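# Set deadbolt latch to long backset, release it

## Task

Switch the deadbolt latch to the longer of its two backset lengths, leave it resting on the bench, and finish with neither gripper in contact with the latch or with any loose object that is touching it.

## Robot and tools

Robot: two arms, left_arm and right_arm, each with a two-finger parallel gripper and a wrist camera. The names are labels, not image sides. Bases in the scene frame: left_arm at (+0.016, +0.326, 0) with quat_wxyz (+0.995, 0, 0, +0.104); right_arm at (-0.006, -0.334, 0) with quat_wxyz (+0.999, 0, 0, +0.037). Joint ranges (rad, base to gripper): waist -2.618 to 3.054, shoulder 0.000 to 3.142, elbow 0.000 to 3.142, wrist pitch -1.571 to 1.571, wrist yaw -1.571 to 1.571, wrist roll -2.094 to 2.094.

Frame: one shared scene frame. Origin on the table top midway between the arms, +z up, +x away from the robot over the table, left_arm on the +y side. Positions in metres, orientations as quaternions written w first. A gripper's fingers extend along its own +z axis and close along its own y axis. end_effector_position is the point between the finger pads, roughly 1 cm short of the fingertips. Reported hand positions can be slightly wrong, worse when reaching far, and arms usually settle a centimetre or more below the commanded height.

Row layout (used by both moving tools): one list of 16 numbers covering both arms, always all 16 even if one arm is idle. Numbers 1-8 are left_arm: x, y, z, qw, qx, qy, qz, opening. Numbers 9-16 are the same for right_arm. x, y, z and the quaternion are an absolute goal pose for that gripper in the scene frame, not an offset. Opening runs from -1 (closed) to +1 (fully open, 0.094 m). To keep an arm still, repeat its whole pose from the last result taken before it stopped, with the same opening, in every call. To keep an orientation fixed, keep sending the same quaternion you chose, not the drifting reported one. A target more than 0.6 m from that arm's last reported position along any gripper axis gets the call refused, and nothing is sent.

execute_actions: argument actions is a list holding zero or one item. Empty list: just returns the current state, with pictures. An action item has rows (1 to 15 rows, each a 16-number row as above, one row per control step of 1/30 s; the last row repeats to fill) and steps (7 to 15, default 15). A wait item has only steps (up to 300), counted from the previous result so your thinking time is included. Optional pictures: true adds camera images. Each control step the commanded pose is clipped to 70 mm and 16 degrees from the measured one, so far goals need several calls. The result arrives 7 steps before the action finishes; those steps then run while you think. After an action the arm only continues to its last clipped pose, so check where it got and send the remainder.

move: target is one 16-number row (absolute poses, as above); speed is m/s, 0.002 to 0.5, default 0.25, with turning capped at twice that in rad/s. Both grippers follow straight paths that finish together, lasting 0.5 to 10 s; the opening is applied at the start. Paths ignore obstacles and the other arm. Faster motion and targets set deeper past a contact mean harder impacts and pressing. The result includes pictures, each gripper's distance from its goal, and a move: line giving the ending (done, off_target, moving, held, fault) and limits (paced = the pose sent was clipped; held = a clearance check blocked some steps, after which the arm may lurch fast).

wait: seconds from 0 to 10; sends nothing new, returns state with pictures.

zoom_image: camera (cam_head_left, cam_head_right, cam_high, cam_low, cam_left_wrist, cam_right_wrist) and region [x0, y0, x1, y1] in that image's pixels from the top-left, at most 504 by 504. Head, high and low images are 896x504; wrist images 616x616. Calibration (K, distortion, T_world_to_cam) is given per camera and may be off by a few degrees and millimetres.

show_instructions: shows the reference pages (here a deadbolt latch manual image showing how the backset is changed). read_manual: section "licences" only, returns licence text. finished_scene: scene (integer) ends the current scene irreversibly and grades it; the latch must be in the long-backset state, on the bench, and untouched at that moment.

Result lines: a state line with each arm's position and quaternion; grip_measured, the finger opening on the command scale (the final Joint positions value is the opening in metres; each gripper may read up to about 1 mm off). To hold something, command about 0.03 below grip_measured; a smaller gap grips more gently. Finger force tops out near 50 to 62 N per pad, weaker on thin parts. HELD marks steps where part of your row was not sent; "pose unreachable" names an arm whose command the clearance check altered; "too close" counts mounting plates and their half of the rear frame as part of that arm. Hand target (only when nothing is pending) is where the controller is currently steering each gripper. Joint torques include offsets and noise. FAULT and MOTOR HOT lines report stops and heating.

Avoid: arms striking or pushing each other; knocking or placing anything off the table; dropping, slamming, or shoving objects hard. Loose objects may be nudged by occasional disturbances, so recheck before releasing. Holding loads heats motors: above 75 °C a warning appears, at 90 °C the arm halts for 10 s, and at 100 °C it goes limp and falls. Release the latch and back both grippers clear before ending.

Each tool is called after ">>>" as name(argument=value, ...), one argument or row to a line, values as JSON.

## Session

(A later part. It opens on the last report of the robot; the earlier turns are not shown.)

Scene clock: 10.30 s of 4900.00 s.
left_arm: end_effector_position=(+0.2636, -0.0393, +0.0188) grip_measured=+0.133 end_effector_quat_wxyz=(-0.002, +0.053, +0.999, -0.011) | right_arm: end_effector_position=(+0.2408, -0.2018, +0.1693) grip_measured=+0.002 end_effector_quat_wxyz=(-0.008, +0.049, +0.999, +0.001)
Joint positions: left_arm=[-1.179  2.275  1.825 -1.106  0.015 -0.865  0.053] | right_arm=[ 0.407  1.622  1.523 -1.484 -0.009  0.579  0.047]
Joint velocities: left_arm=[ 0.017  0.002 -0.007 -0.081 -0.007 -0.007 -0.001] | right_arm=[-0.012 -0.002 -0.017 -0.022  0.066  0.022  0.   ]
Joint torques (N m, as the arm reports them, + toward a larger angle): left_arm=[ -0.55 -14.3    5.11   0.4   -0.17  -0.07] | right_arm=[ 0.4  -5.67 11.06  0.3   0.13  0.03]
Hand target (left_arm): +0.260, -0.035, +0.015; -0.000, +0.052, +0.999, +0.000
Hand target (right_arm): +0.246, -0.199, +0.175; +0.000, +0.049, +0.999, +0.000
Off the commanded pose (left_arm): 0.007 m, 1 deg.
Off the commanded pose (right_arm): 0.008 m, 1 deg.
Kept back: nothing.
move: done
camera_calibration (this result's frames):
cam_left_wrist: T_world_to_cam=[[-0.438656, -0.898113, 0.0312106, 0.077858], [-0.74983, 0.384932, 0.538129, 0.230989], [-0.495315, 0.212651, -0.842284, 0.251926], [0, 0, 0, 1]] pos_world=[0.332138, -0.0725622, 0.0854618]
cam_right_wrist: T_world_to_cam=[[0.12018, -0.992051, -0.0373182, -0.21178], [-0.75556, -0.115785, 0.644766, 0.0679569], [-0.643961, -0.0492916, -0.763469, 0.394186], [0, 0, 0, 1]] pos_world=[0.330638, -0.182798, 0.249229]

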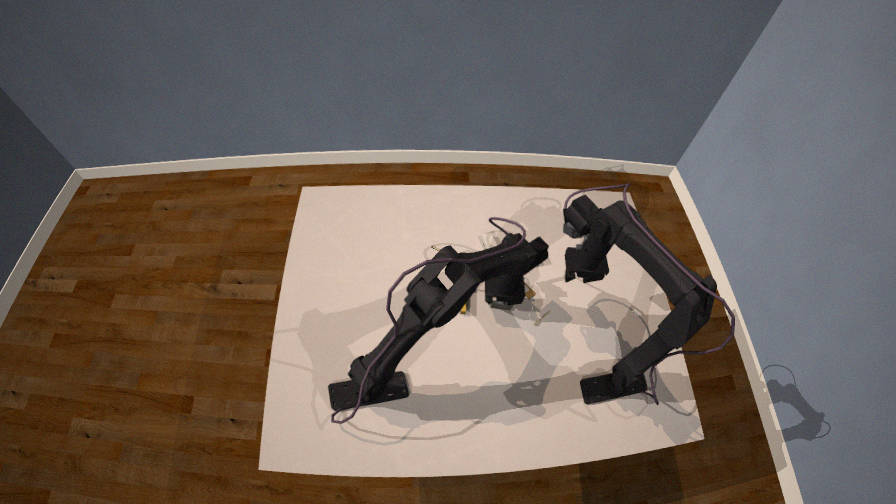

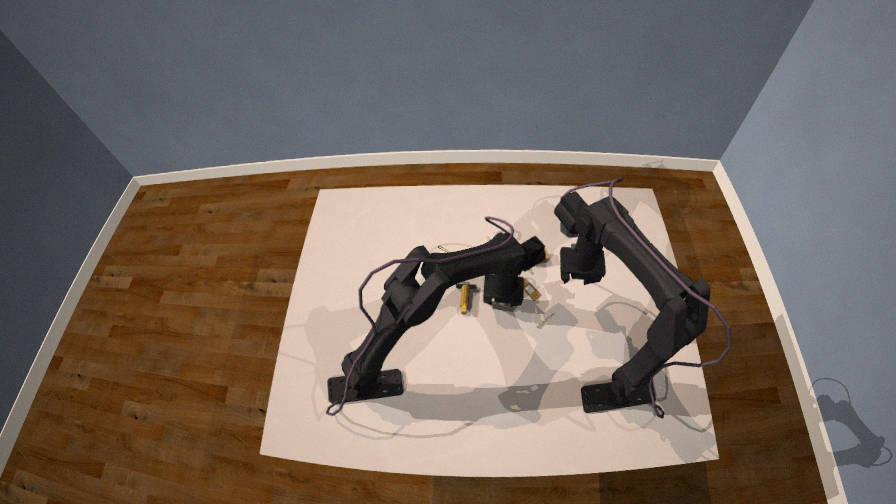

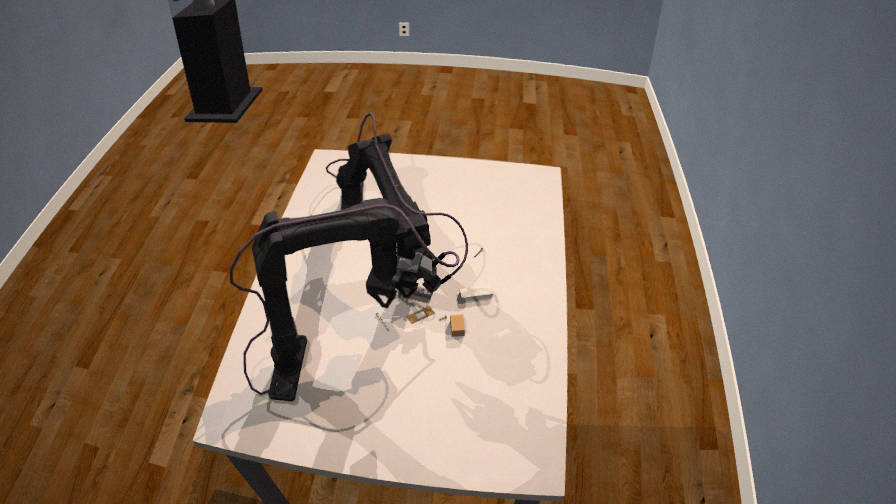

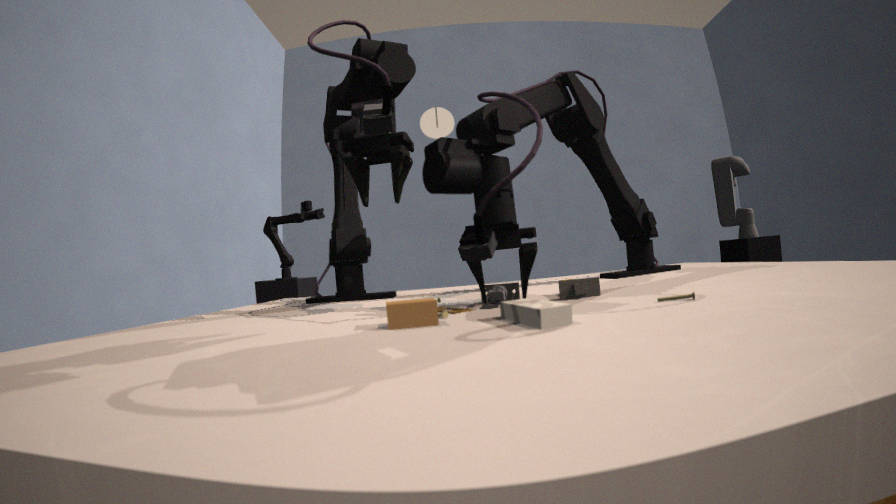

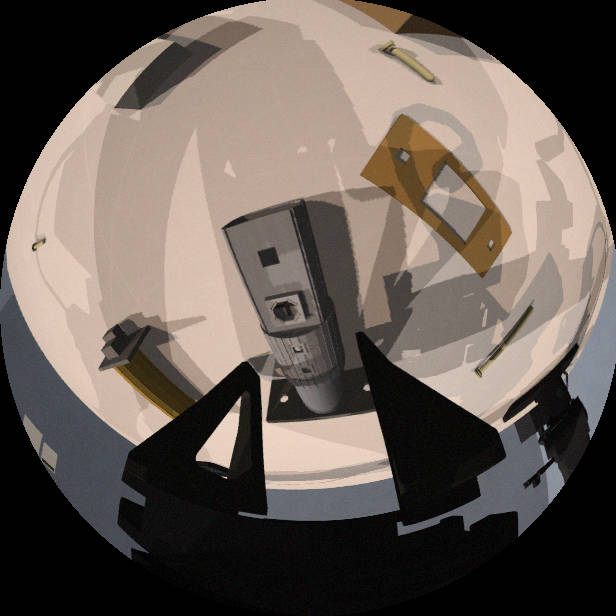

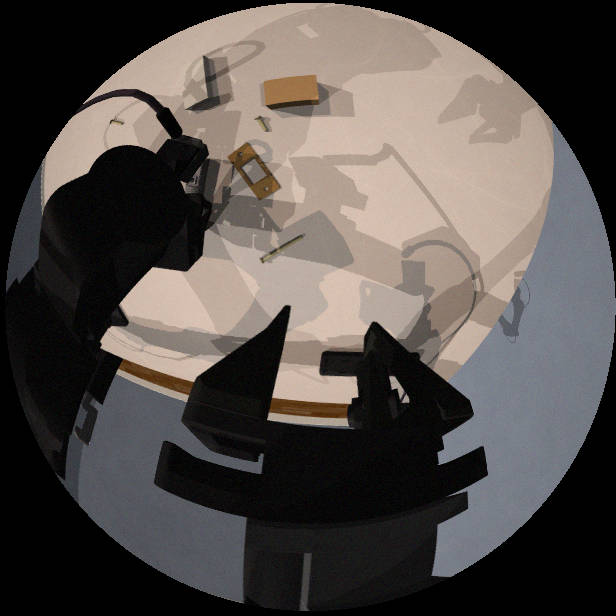

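>>> move(
  target=[0.260, -0.035, 0.015, 0, 0.0523, 0.9986, 0, 0.0, 0.246, -0.199, 0.175, 0, 0.049, 0.9988, 0, 0.0],
  speed=0.05,
)

Scene clock: 11.23 s of 4900.00 s.
left_arm: end_effector_position=(+0.2636, -0.0403, +0.0188) grip_measured=+0.003 end_effector_quat_wxyz=(-0.002, +0.053, +0.999, -0.013) | right_arm: end_effector_position=(+0.2408, -0.2018, +0.1693) grip_measured=+0.002 end_effector_quat_wxyz=(-0.008, +0.049, +0.999, +0.001)
Joint positions: left_arm=[-1.179  2.275  1.825 -1.102  0.019 -0.865  0.047] | right_arm=[ 0.407  1.622  1.523 -1.484 -0.009  0.579  0.047]
Joint velocities: left_arm=[-0.007  0.007  0.012 -0.037 -0.066 -0.022 -0.   ] | right_arm=[-0.017 -0.007  0.007  0.066 -0.066 -0.066  0.   ]
Joint torques (N m, as the arm reports them, + toward a larger angle): left_arm=[ -0.51 -14.31   5.12   0.38  -0.21  -0.06] | right_arm=[ 0.47 -5.64 11.06  0.3   0.12  0.03]
Hand target (left_arm): +0.260, -0.035, +0.015; -0.000, +0.052, +0.999, -0.000
Hand target (right_arm): +0.246, -0.199, +0.175; +0.000, +0.049, +0.999, +0.000
Off the commanded pose (left_arm): 0.007 m, 1 deg.
Off the commanded pose (right_arm): 0.008 m, 1 deg.
Kept back: nothing.
move: done
camera_calibration (this result's frames):
cam_left_wrist: T_world_to_cam=[[-0.438676, -0.897928, 0.0358885, 0.0768291], [-0.749327, 0.387539, 0.536957, 0.231357], [-0.496057, 0.208658, -0.842846, 0.252203], [0, 0, 0, 1]] pos_world=[0.332173, -0.0732972, 0.0855823]
cam_right_wrist: T_world_to_cam=[[0.12018, -0.992051, -0.0373182, -0.21178], [-0.75556, -0.115785, 0.644766, 0.0679569], [-0.643961, -0.0492916, -0.763469, 0.394186], [0, 0, 0, 1]] pos_world=[0.330638, -0.182798, 0.249229]

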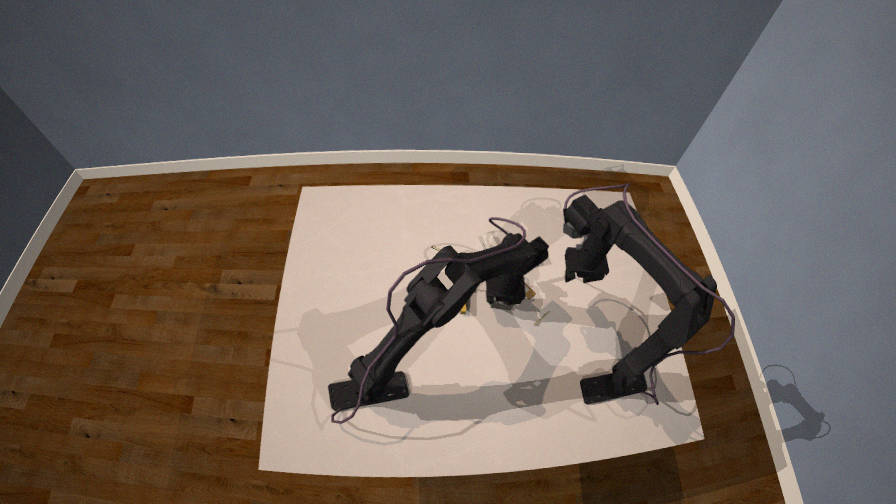

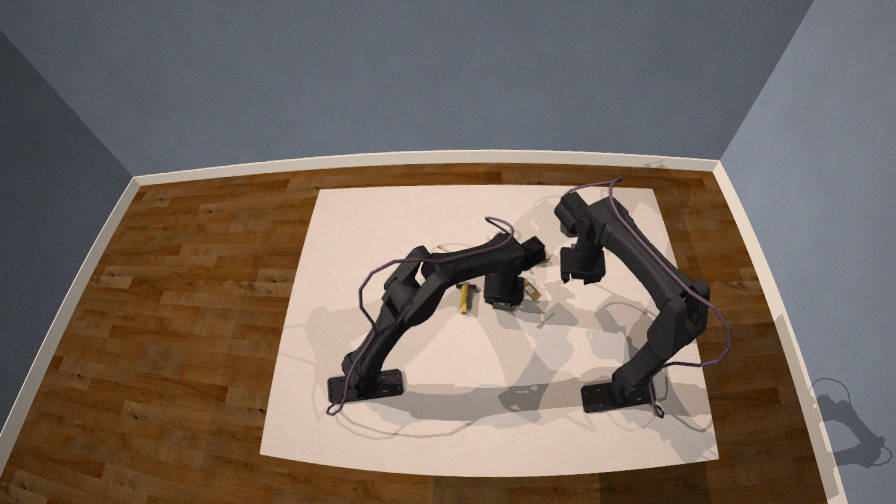

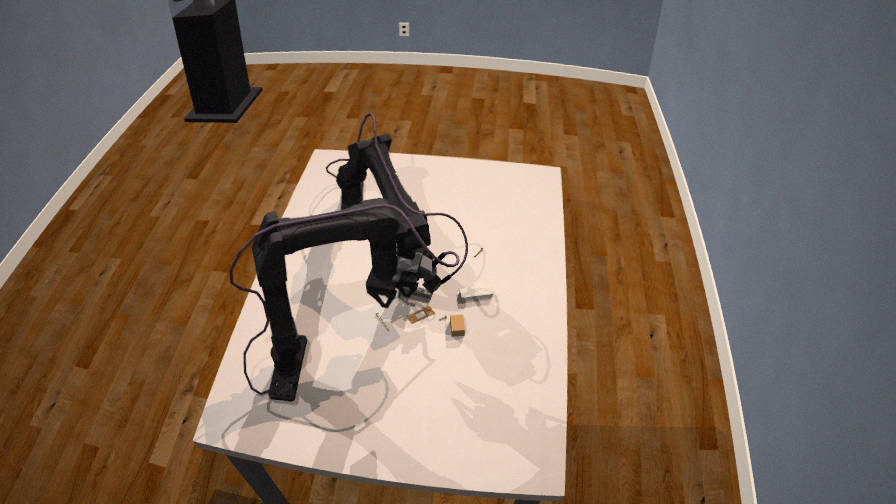

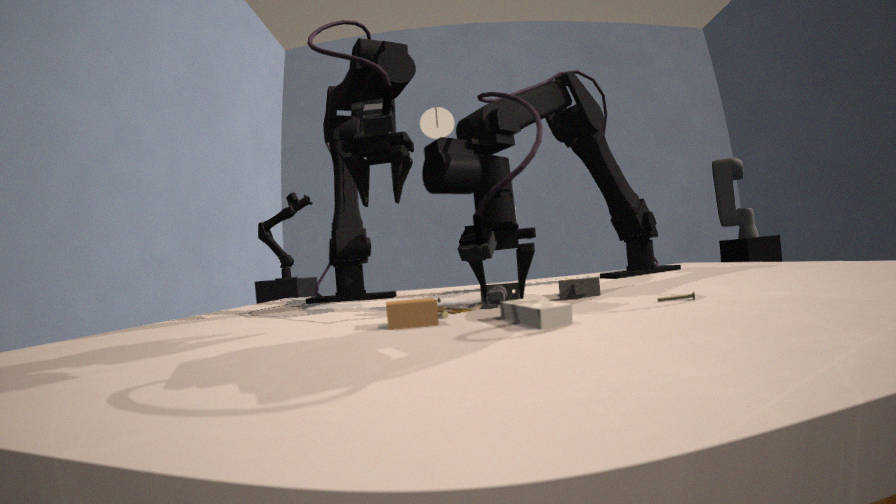

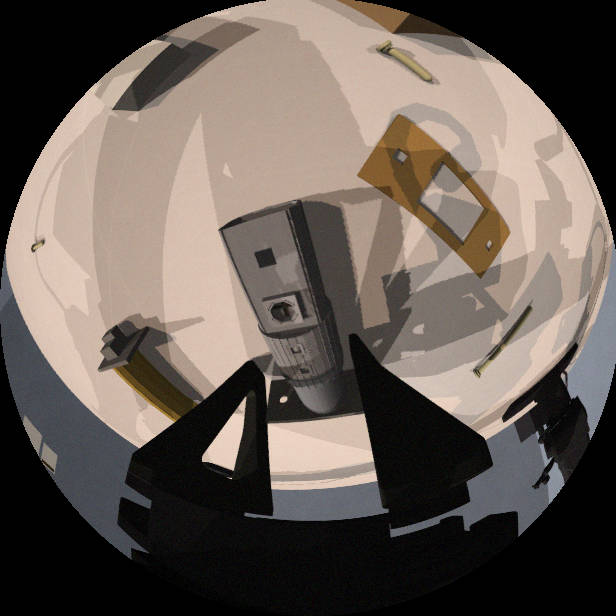

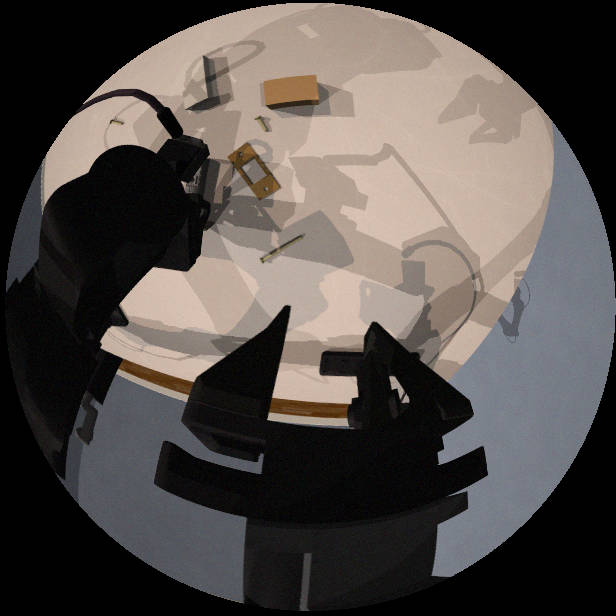

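>>> move(
  target=[0.260, -0.037, 0.02, 0, 0.0523, 0.9986, 0, 1.0, 0.246, -0.199, 0.175, 0, 0.049, 0.9988, 0, 0.0],
  speed=0.05,
)

>>> move(
  target=[0.247, -0.037, 0.014, 0, 0.0523, 0.9986, 0, 1.0, 0.246, -0.199, 0.175, 0, 0.049, 0.9988, 0, 0.0],
  speed=0.05,
)

Scene clock: 12.20 s of 4900.00 s.
left_arm: end_effector_position=(+0.2631, -0.0382, +0.0191) grip_measured=+1.000 end_effector_quat_wxyz=(-0.003, +0.052, +0.999, -0.009) | right_arm: end_effector_position=(+0.2408, -0.2018, +0.1693) grip_measured=+0.002 end_effector_quat_wxyz=(-0.008, +0.049, +0.999, +0.001)
Joint positions: left_arm=[-1.179  2.274  1.825 -1.111  0.015 -0.868  0.094] | right_arm=[ 0.407  1.622  1.523 -1.484 -0.009  0.579  0.047]
Joint velocities: left_arm=[-0.002  0.002  0.002 -0.007  0.037  0.081 -0.001] | right_arm=[-0.002  0.007 -0.007  0.081 -0.007 -0.051  0.   ]
Joint torques (N m, as the arm reports them, + toward a larger angle): left_arm=[ -0.73 -14.17   7.36   0.26  -0.16  -0.05] | right_arm=[ 0.48 -5.67 11.08  0.29  0.08  0.03]
Hand target (left_arm): +0.260, -0.037, +0.020; -0.000, +0.052, +0.999, -0.000
Hand target (right_arm): +0.246, -0.199, +0.175; +0.000, +0.049, +0.999, +0.000
Off the commanded pose (left_arm): 0.003 m, 1 deg.
Off the commanded pose (right_arm): 0.008 m, 1 deg.
Kept back: nothing.
move: done
camera_calibration (this result's frames):
cam_left_wrist: T_world_to_cam=[[-0.436537, -0.899235, 0.0284798, 0.0779895], [-0.749748, 0.381101, 0.540962, 0.229801], [-0.497306, 0.214797, -0.840565, 0.252269], [0, 0, 0, 1]] pos_world=[0.331793, -0.0716331, 0.0855137]
cam_right_wrist: T_world_to_cam=[[0.12018, -0.992051, -0.0373182, -0.21178], [-0.75556, -0.115785, 0.644766, 0.0679569], [-0.643961, -0.0492916, -0.763469, 0.394186], [0, 0, 0, 1]] pos_world=[0.330638, -0.182798, 0.249229]

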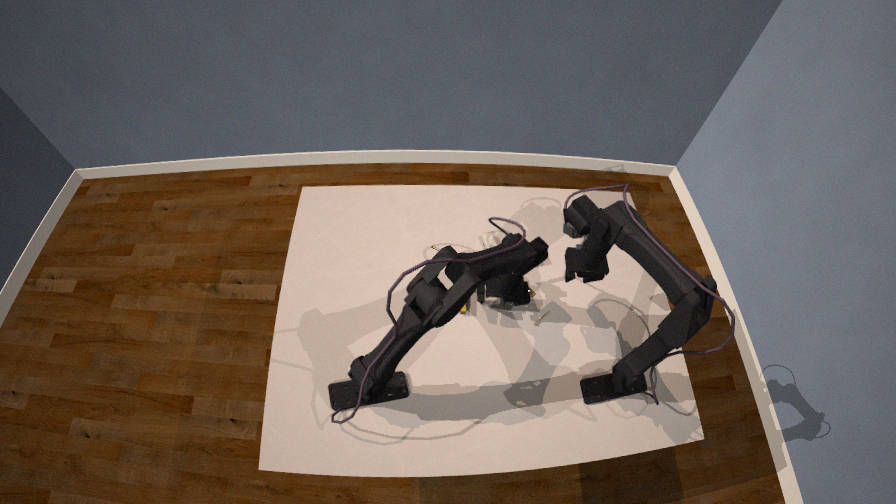

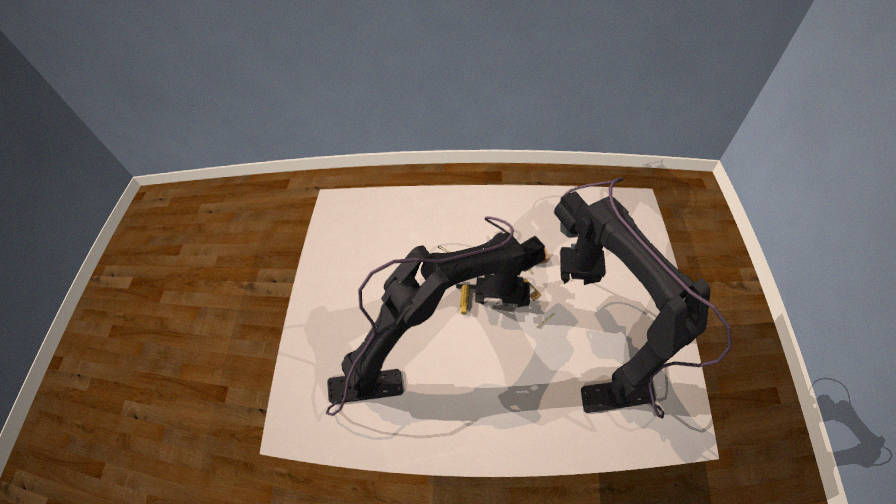

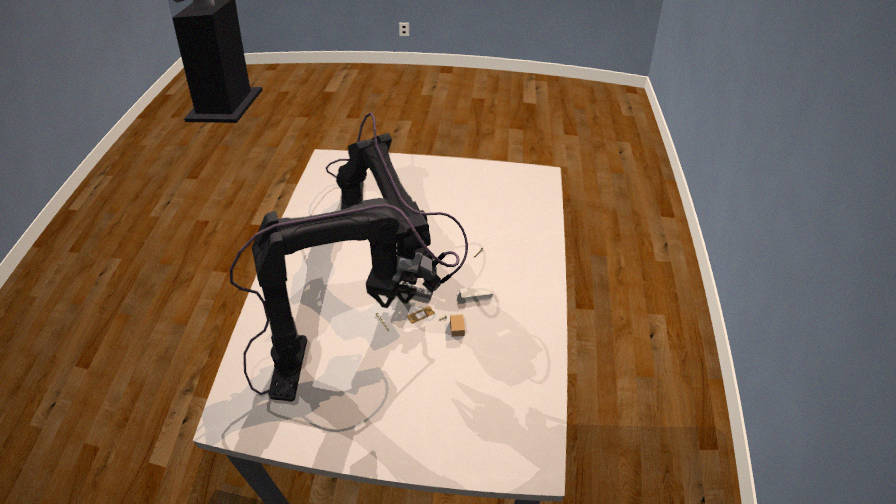

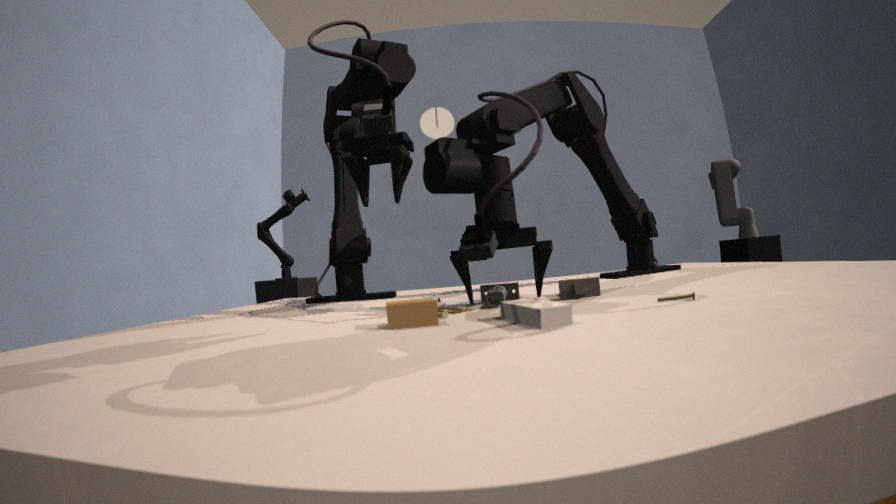

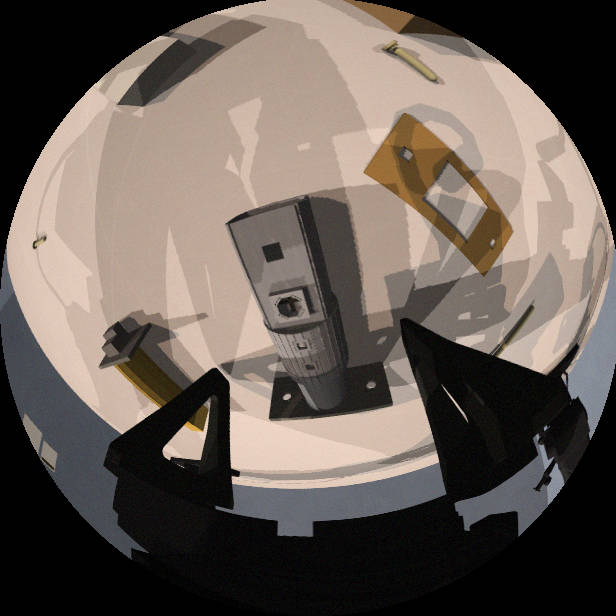

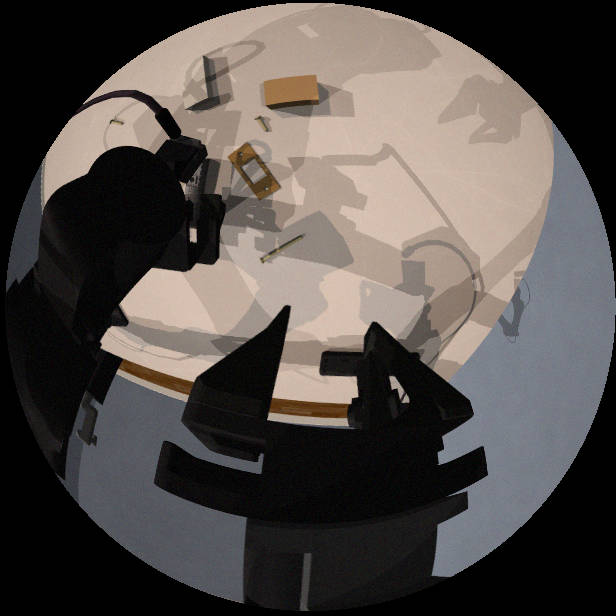

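Scene clock: 12.97 s of 4900.00 s.
left_arm: end_effector_position=(+0.2572, -0.0395, +0.0190) grip_measured=+1.000 end_effector_quat_wxyz=(+0.007, +0.047, +0.999, -0.009) | right_arm: end_effector_position=(+0.2408, -0.2018, +0.1693) grip_measured=+0.002 end_effector_quat_wxyz=(-0.008, +0.049, +0.999, +0.001)
Joint positions: left_arm=[-1.198  2.253  1.788 -1.083 -0.001 -0.896  0.094] | right_arm=[ 0.407  1.622  1.523 -1.484 -0.009  0.579  0.047]
Joint velocities: left_arm=[-0.002  0.002 -0.002 -0.022  0.007 -0.007 -0.001] | right_arm=[-0.007 -0.002  0.012  0.007 -0.007  0.037 -0.   ]
Joint torques (N m, as the arm reports them, + toward a larger angle): left_arm=[ -1.13 -14.07   4.74   0.38   0.    -0.04] | right_arm=[ 0.49 -5.53 11.04  0.3   0.11  0.02]
Hand target (left_arm): +0.247, -0.037, +0.014; -0.001, +0.052, +0.999, -0.000
Hand target (right_arm): +0.246, -0.199, +0.175; +0.000, +0.049, +0.999, +0.000
Off the commanded pose (left_arm): 0.012 m, 1 deg.
Off the commanded pose (right_arm): 0.008 m, 1 deg.
Kept back: nothing.
move: off_target (left_arm)
camera_calibration (this result's frames):
cam_left_wrist: T_world_to_cam=[[-0.428538, -0.903267, 0.0215186, 0.0722046], [-0.763593, 0.374798, 0.525786, 0.229518], [-0.482991, 0.208888, -0.850345, 0.245838], [0, 0, 0, 1]] pos_world=[0.324938, -0.0721555, 0.086816]
cam_right_wrist: T_world_to_cam=[[0.12018, -0.992051, -0.0373182, -0.21178], [-0.75556, -0.115785, 0.644766, 0.0679569], [-0.643961, -0.0492916, -0.763469, 0.394186], [0, 0, 0, 1]] pos_world=[0.330638, -0.182798, 0.249229]

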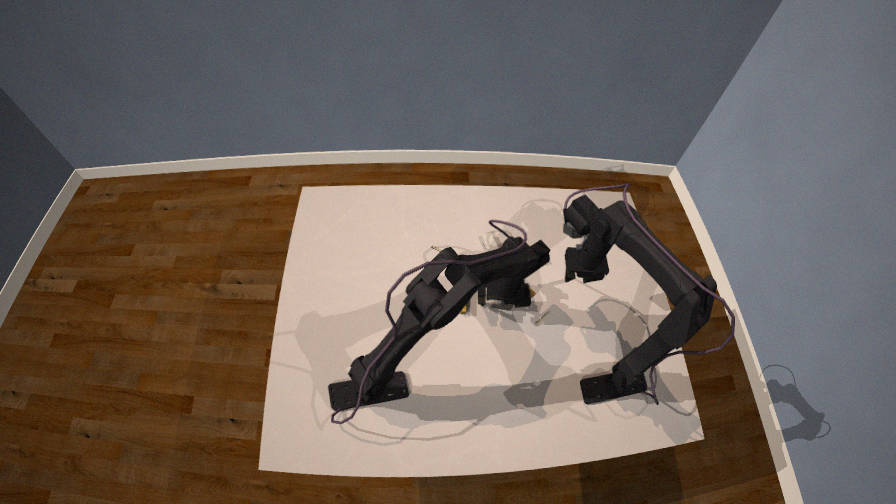

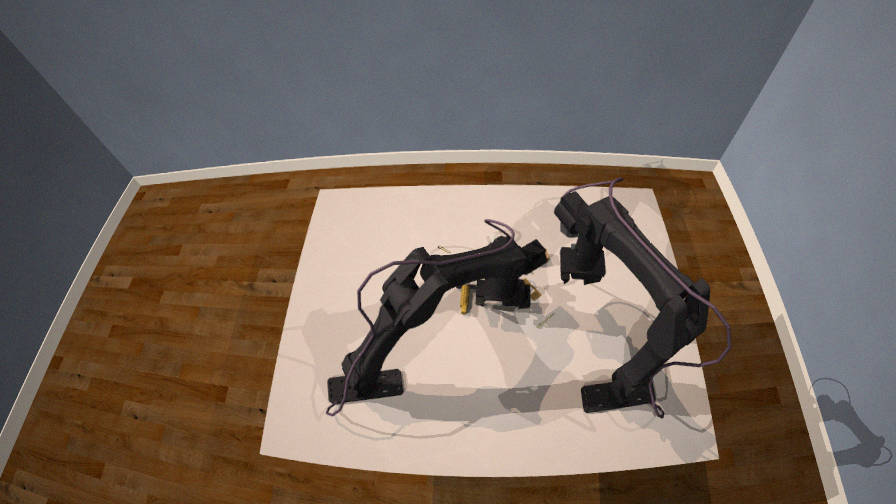

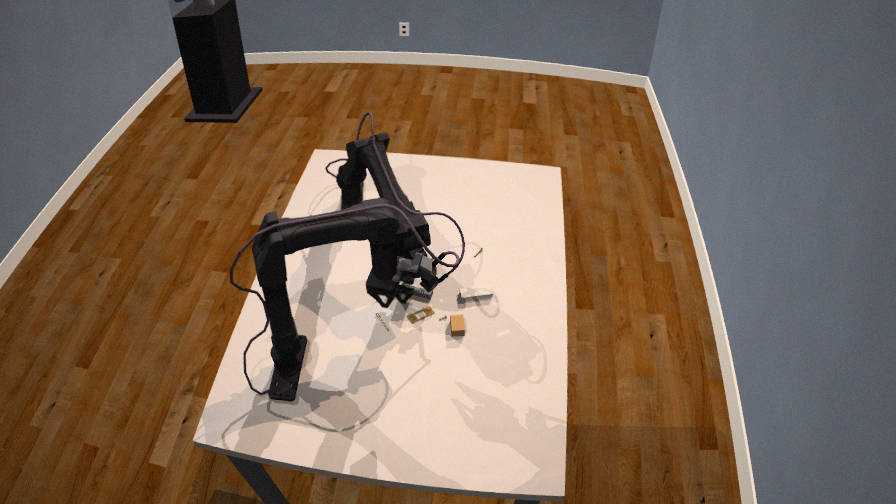

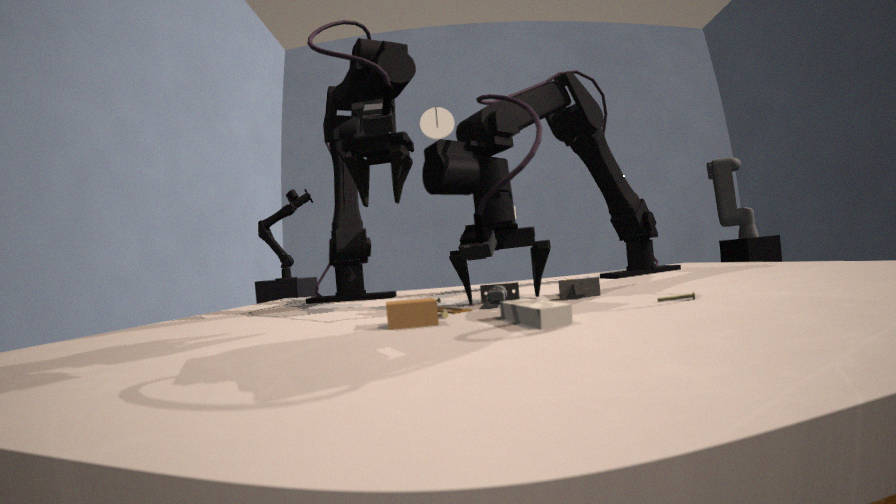

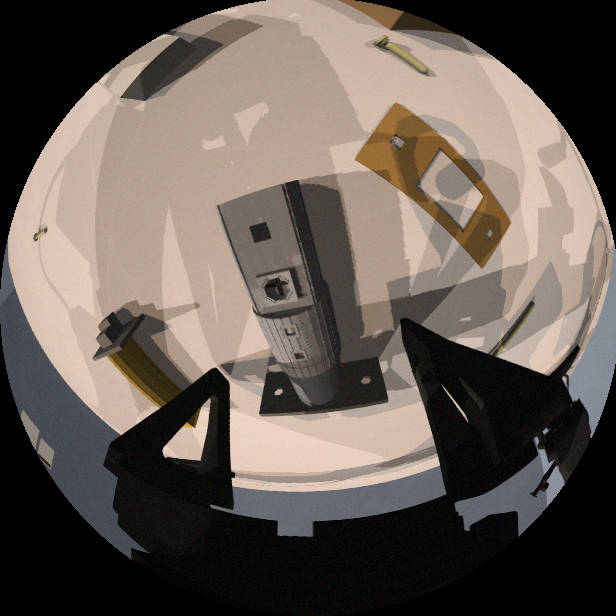

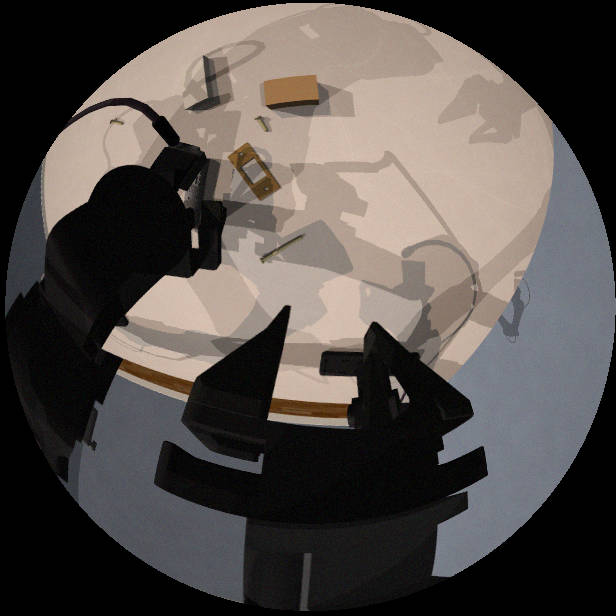

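>>> move(
  target=[0.238, -0.039, 0.014, 0, 0.0523, 0.9986, 0, 1.0, 0.246, -0.199, 0.175, 0, 0.049, 0.9988, 0, 0.0],
  speed=0.05,
)

Scene clock: 14.00 s of 4900.00 s.
left_arm: end_effector_position=(+0.2495, -0.0419, +0.0189) grip_measured=+1.000 end_effector_quat_wxyz=(+0.010, +0.046, +0.999, -0.009) | right_arm: end_effector_position=(+0.2408, -0.2018, +0.1693) grip_measured=+0.002 end_effector_quat_wxyz=(-0.008, +0.049, +0.999, +0.001)
Joint positions: left_arm=[-1.218  2.24   1.767 -1.071 -0.007 -0.918  0.094] | right_arm=[ 0.407  1.622  1.523 -1.484 -0.009  0.579  0.047]
Joint velocities: left_arm=[ 0.007  0.002 -0.022 -0.007 -0.066 -0.022  0.   ] | right_arm=[ 0.007  0.007  0.007 -0.037  0.007 -0.095 -0.   ]
Joint torques (N m, as the arm reports them, + toward a larger angle): left_arm=[ -1.15 -14.     4.72   0.37   0.08  -0.01] | right_arm=[ 0.43 -5.64 11.06  0.28  0.1   0.02]
Hand target (left_arm): +0.238, -0.039, +0.014; -0.001, +0.052, +0.999, -0.000
Hand target (right_arm): +0.246, -0.199, +0.175; +0.000, +0.049, +0.999, +0.000
Off the commanded pose (left_arm): 0.013 m, 2 deg.
Off the commanded pose (right_arm): 0.008 m, 1 deg.
Kept back: nothing.
move: off_target (left_arm)
camera_calibration (this result's frames):
cam_left_wrist: T_world_to_cam=[[-0.426822, -0.904137, 0.018986, 0.0662901], [-0.767633, 0.373321, 0.520933, 0.22563], [-0.478083, 0.207771, -0.853386, 0.241303], [0, 0, 0, 1]] pos_world=[0.316858, -0.0744328, 0.0871285]
cam_right_wrist: T_world_to_cam=[[0.12018, -0.992051, -0.0373182, -0.21178], [-0.75556, -0.115785, 0.644766, 0.0679569], [-0.643961, -0.0492916, -0.763469, 0.394186], [0, 0, 0, 1]] pos_world=[0.330638, -0.182798, 0.249229]

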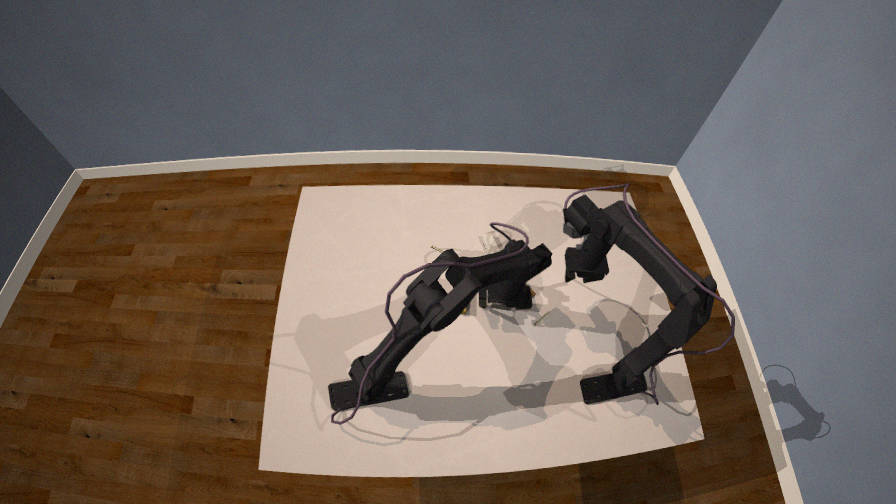

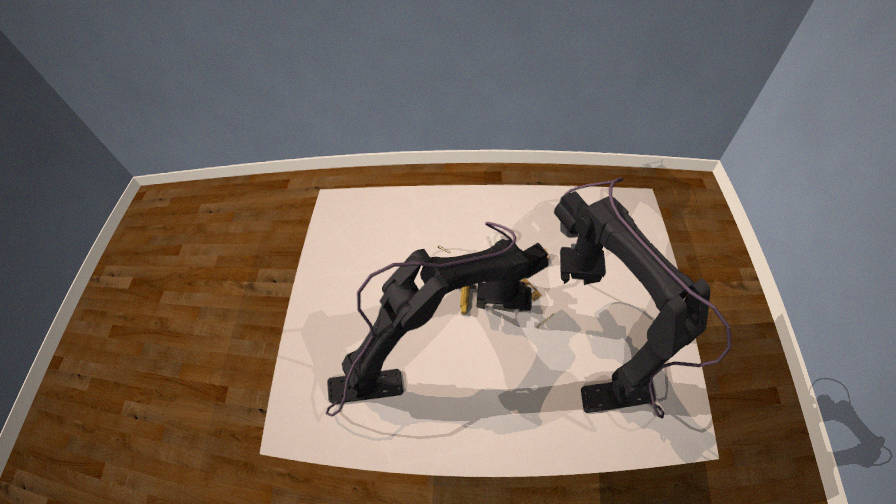

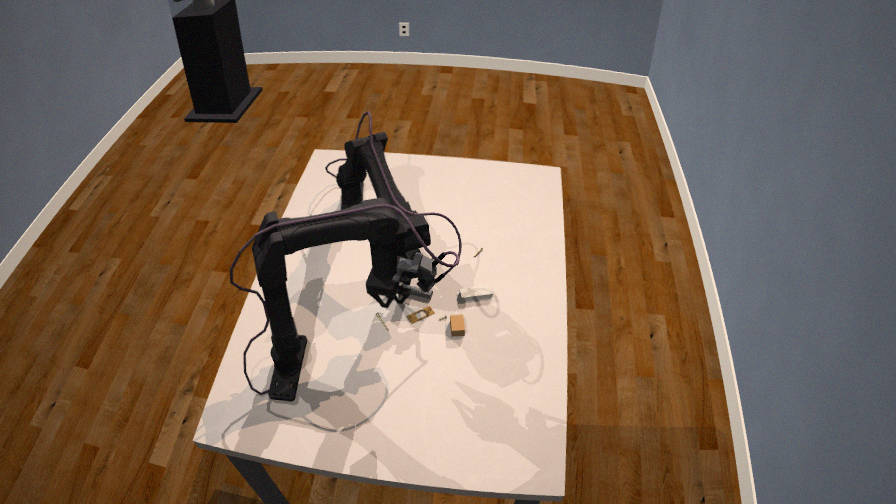

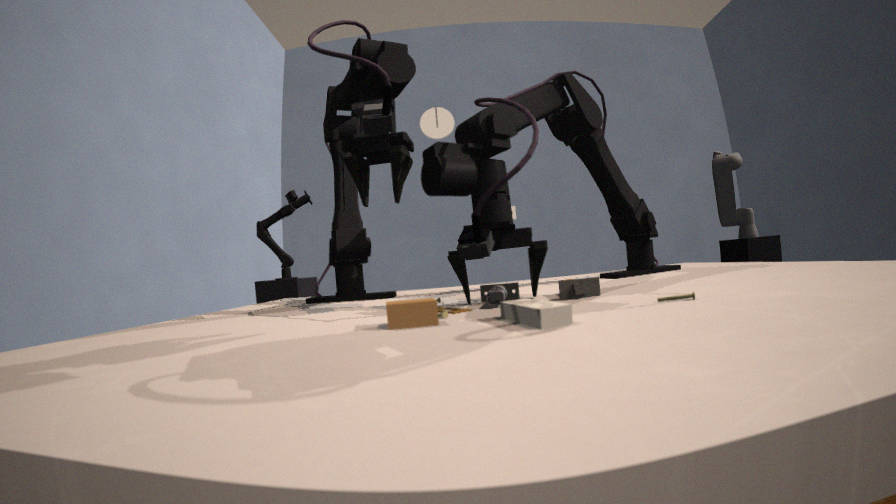

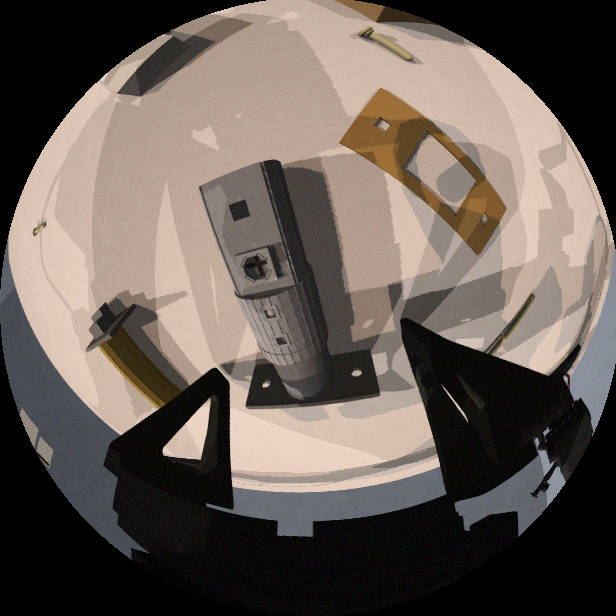

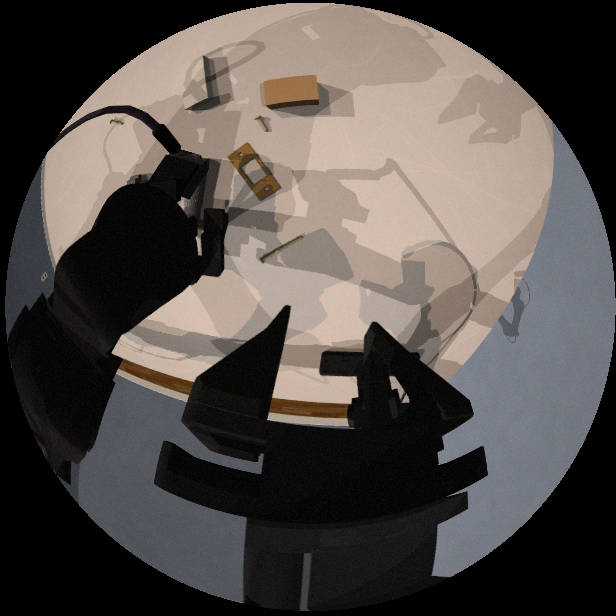

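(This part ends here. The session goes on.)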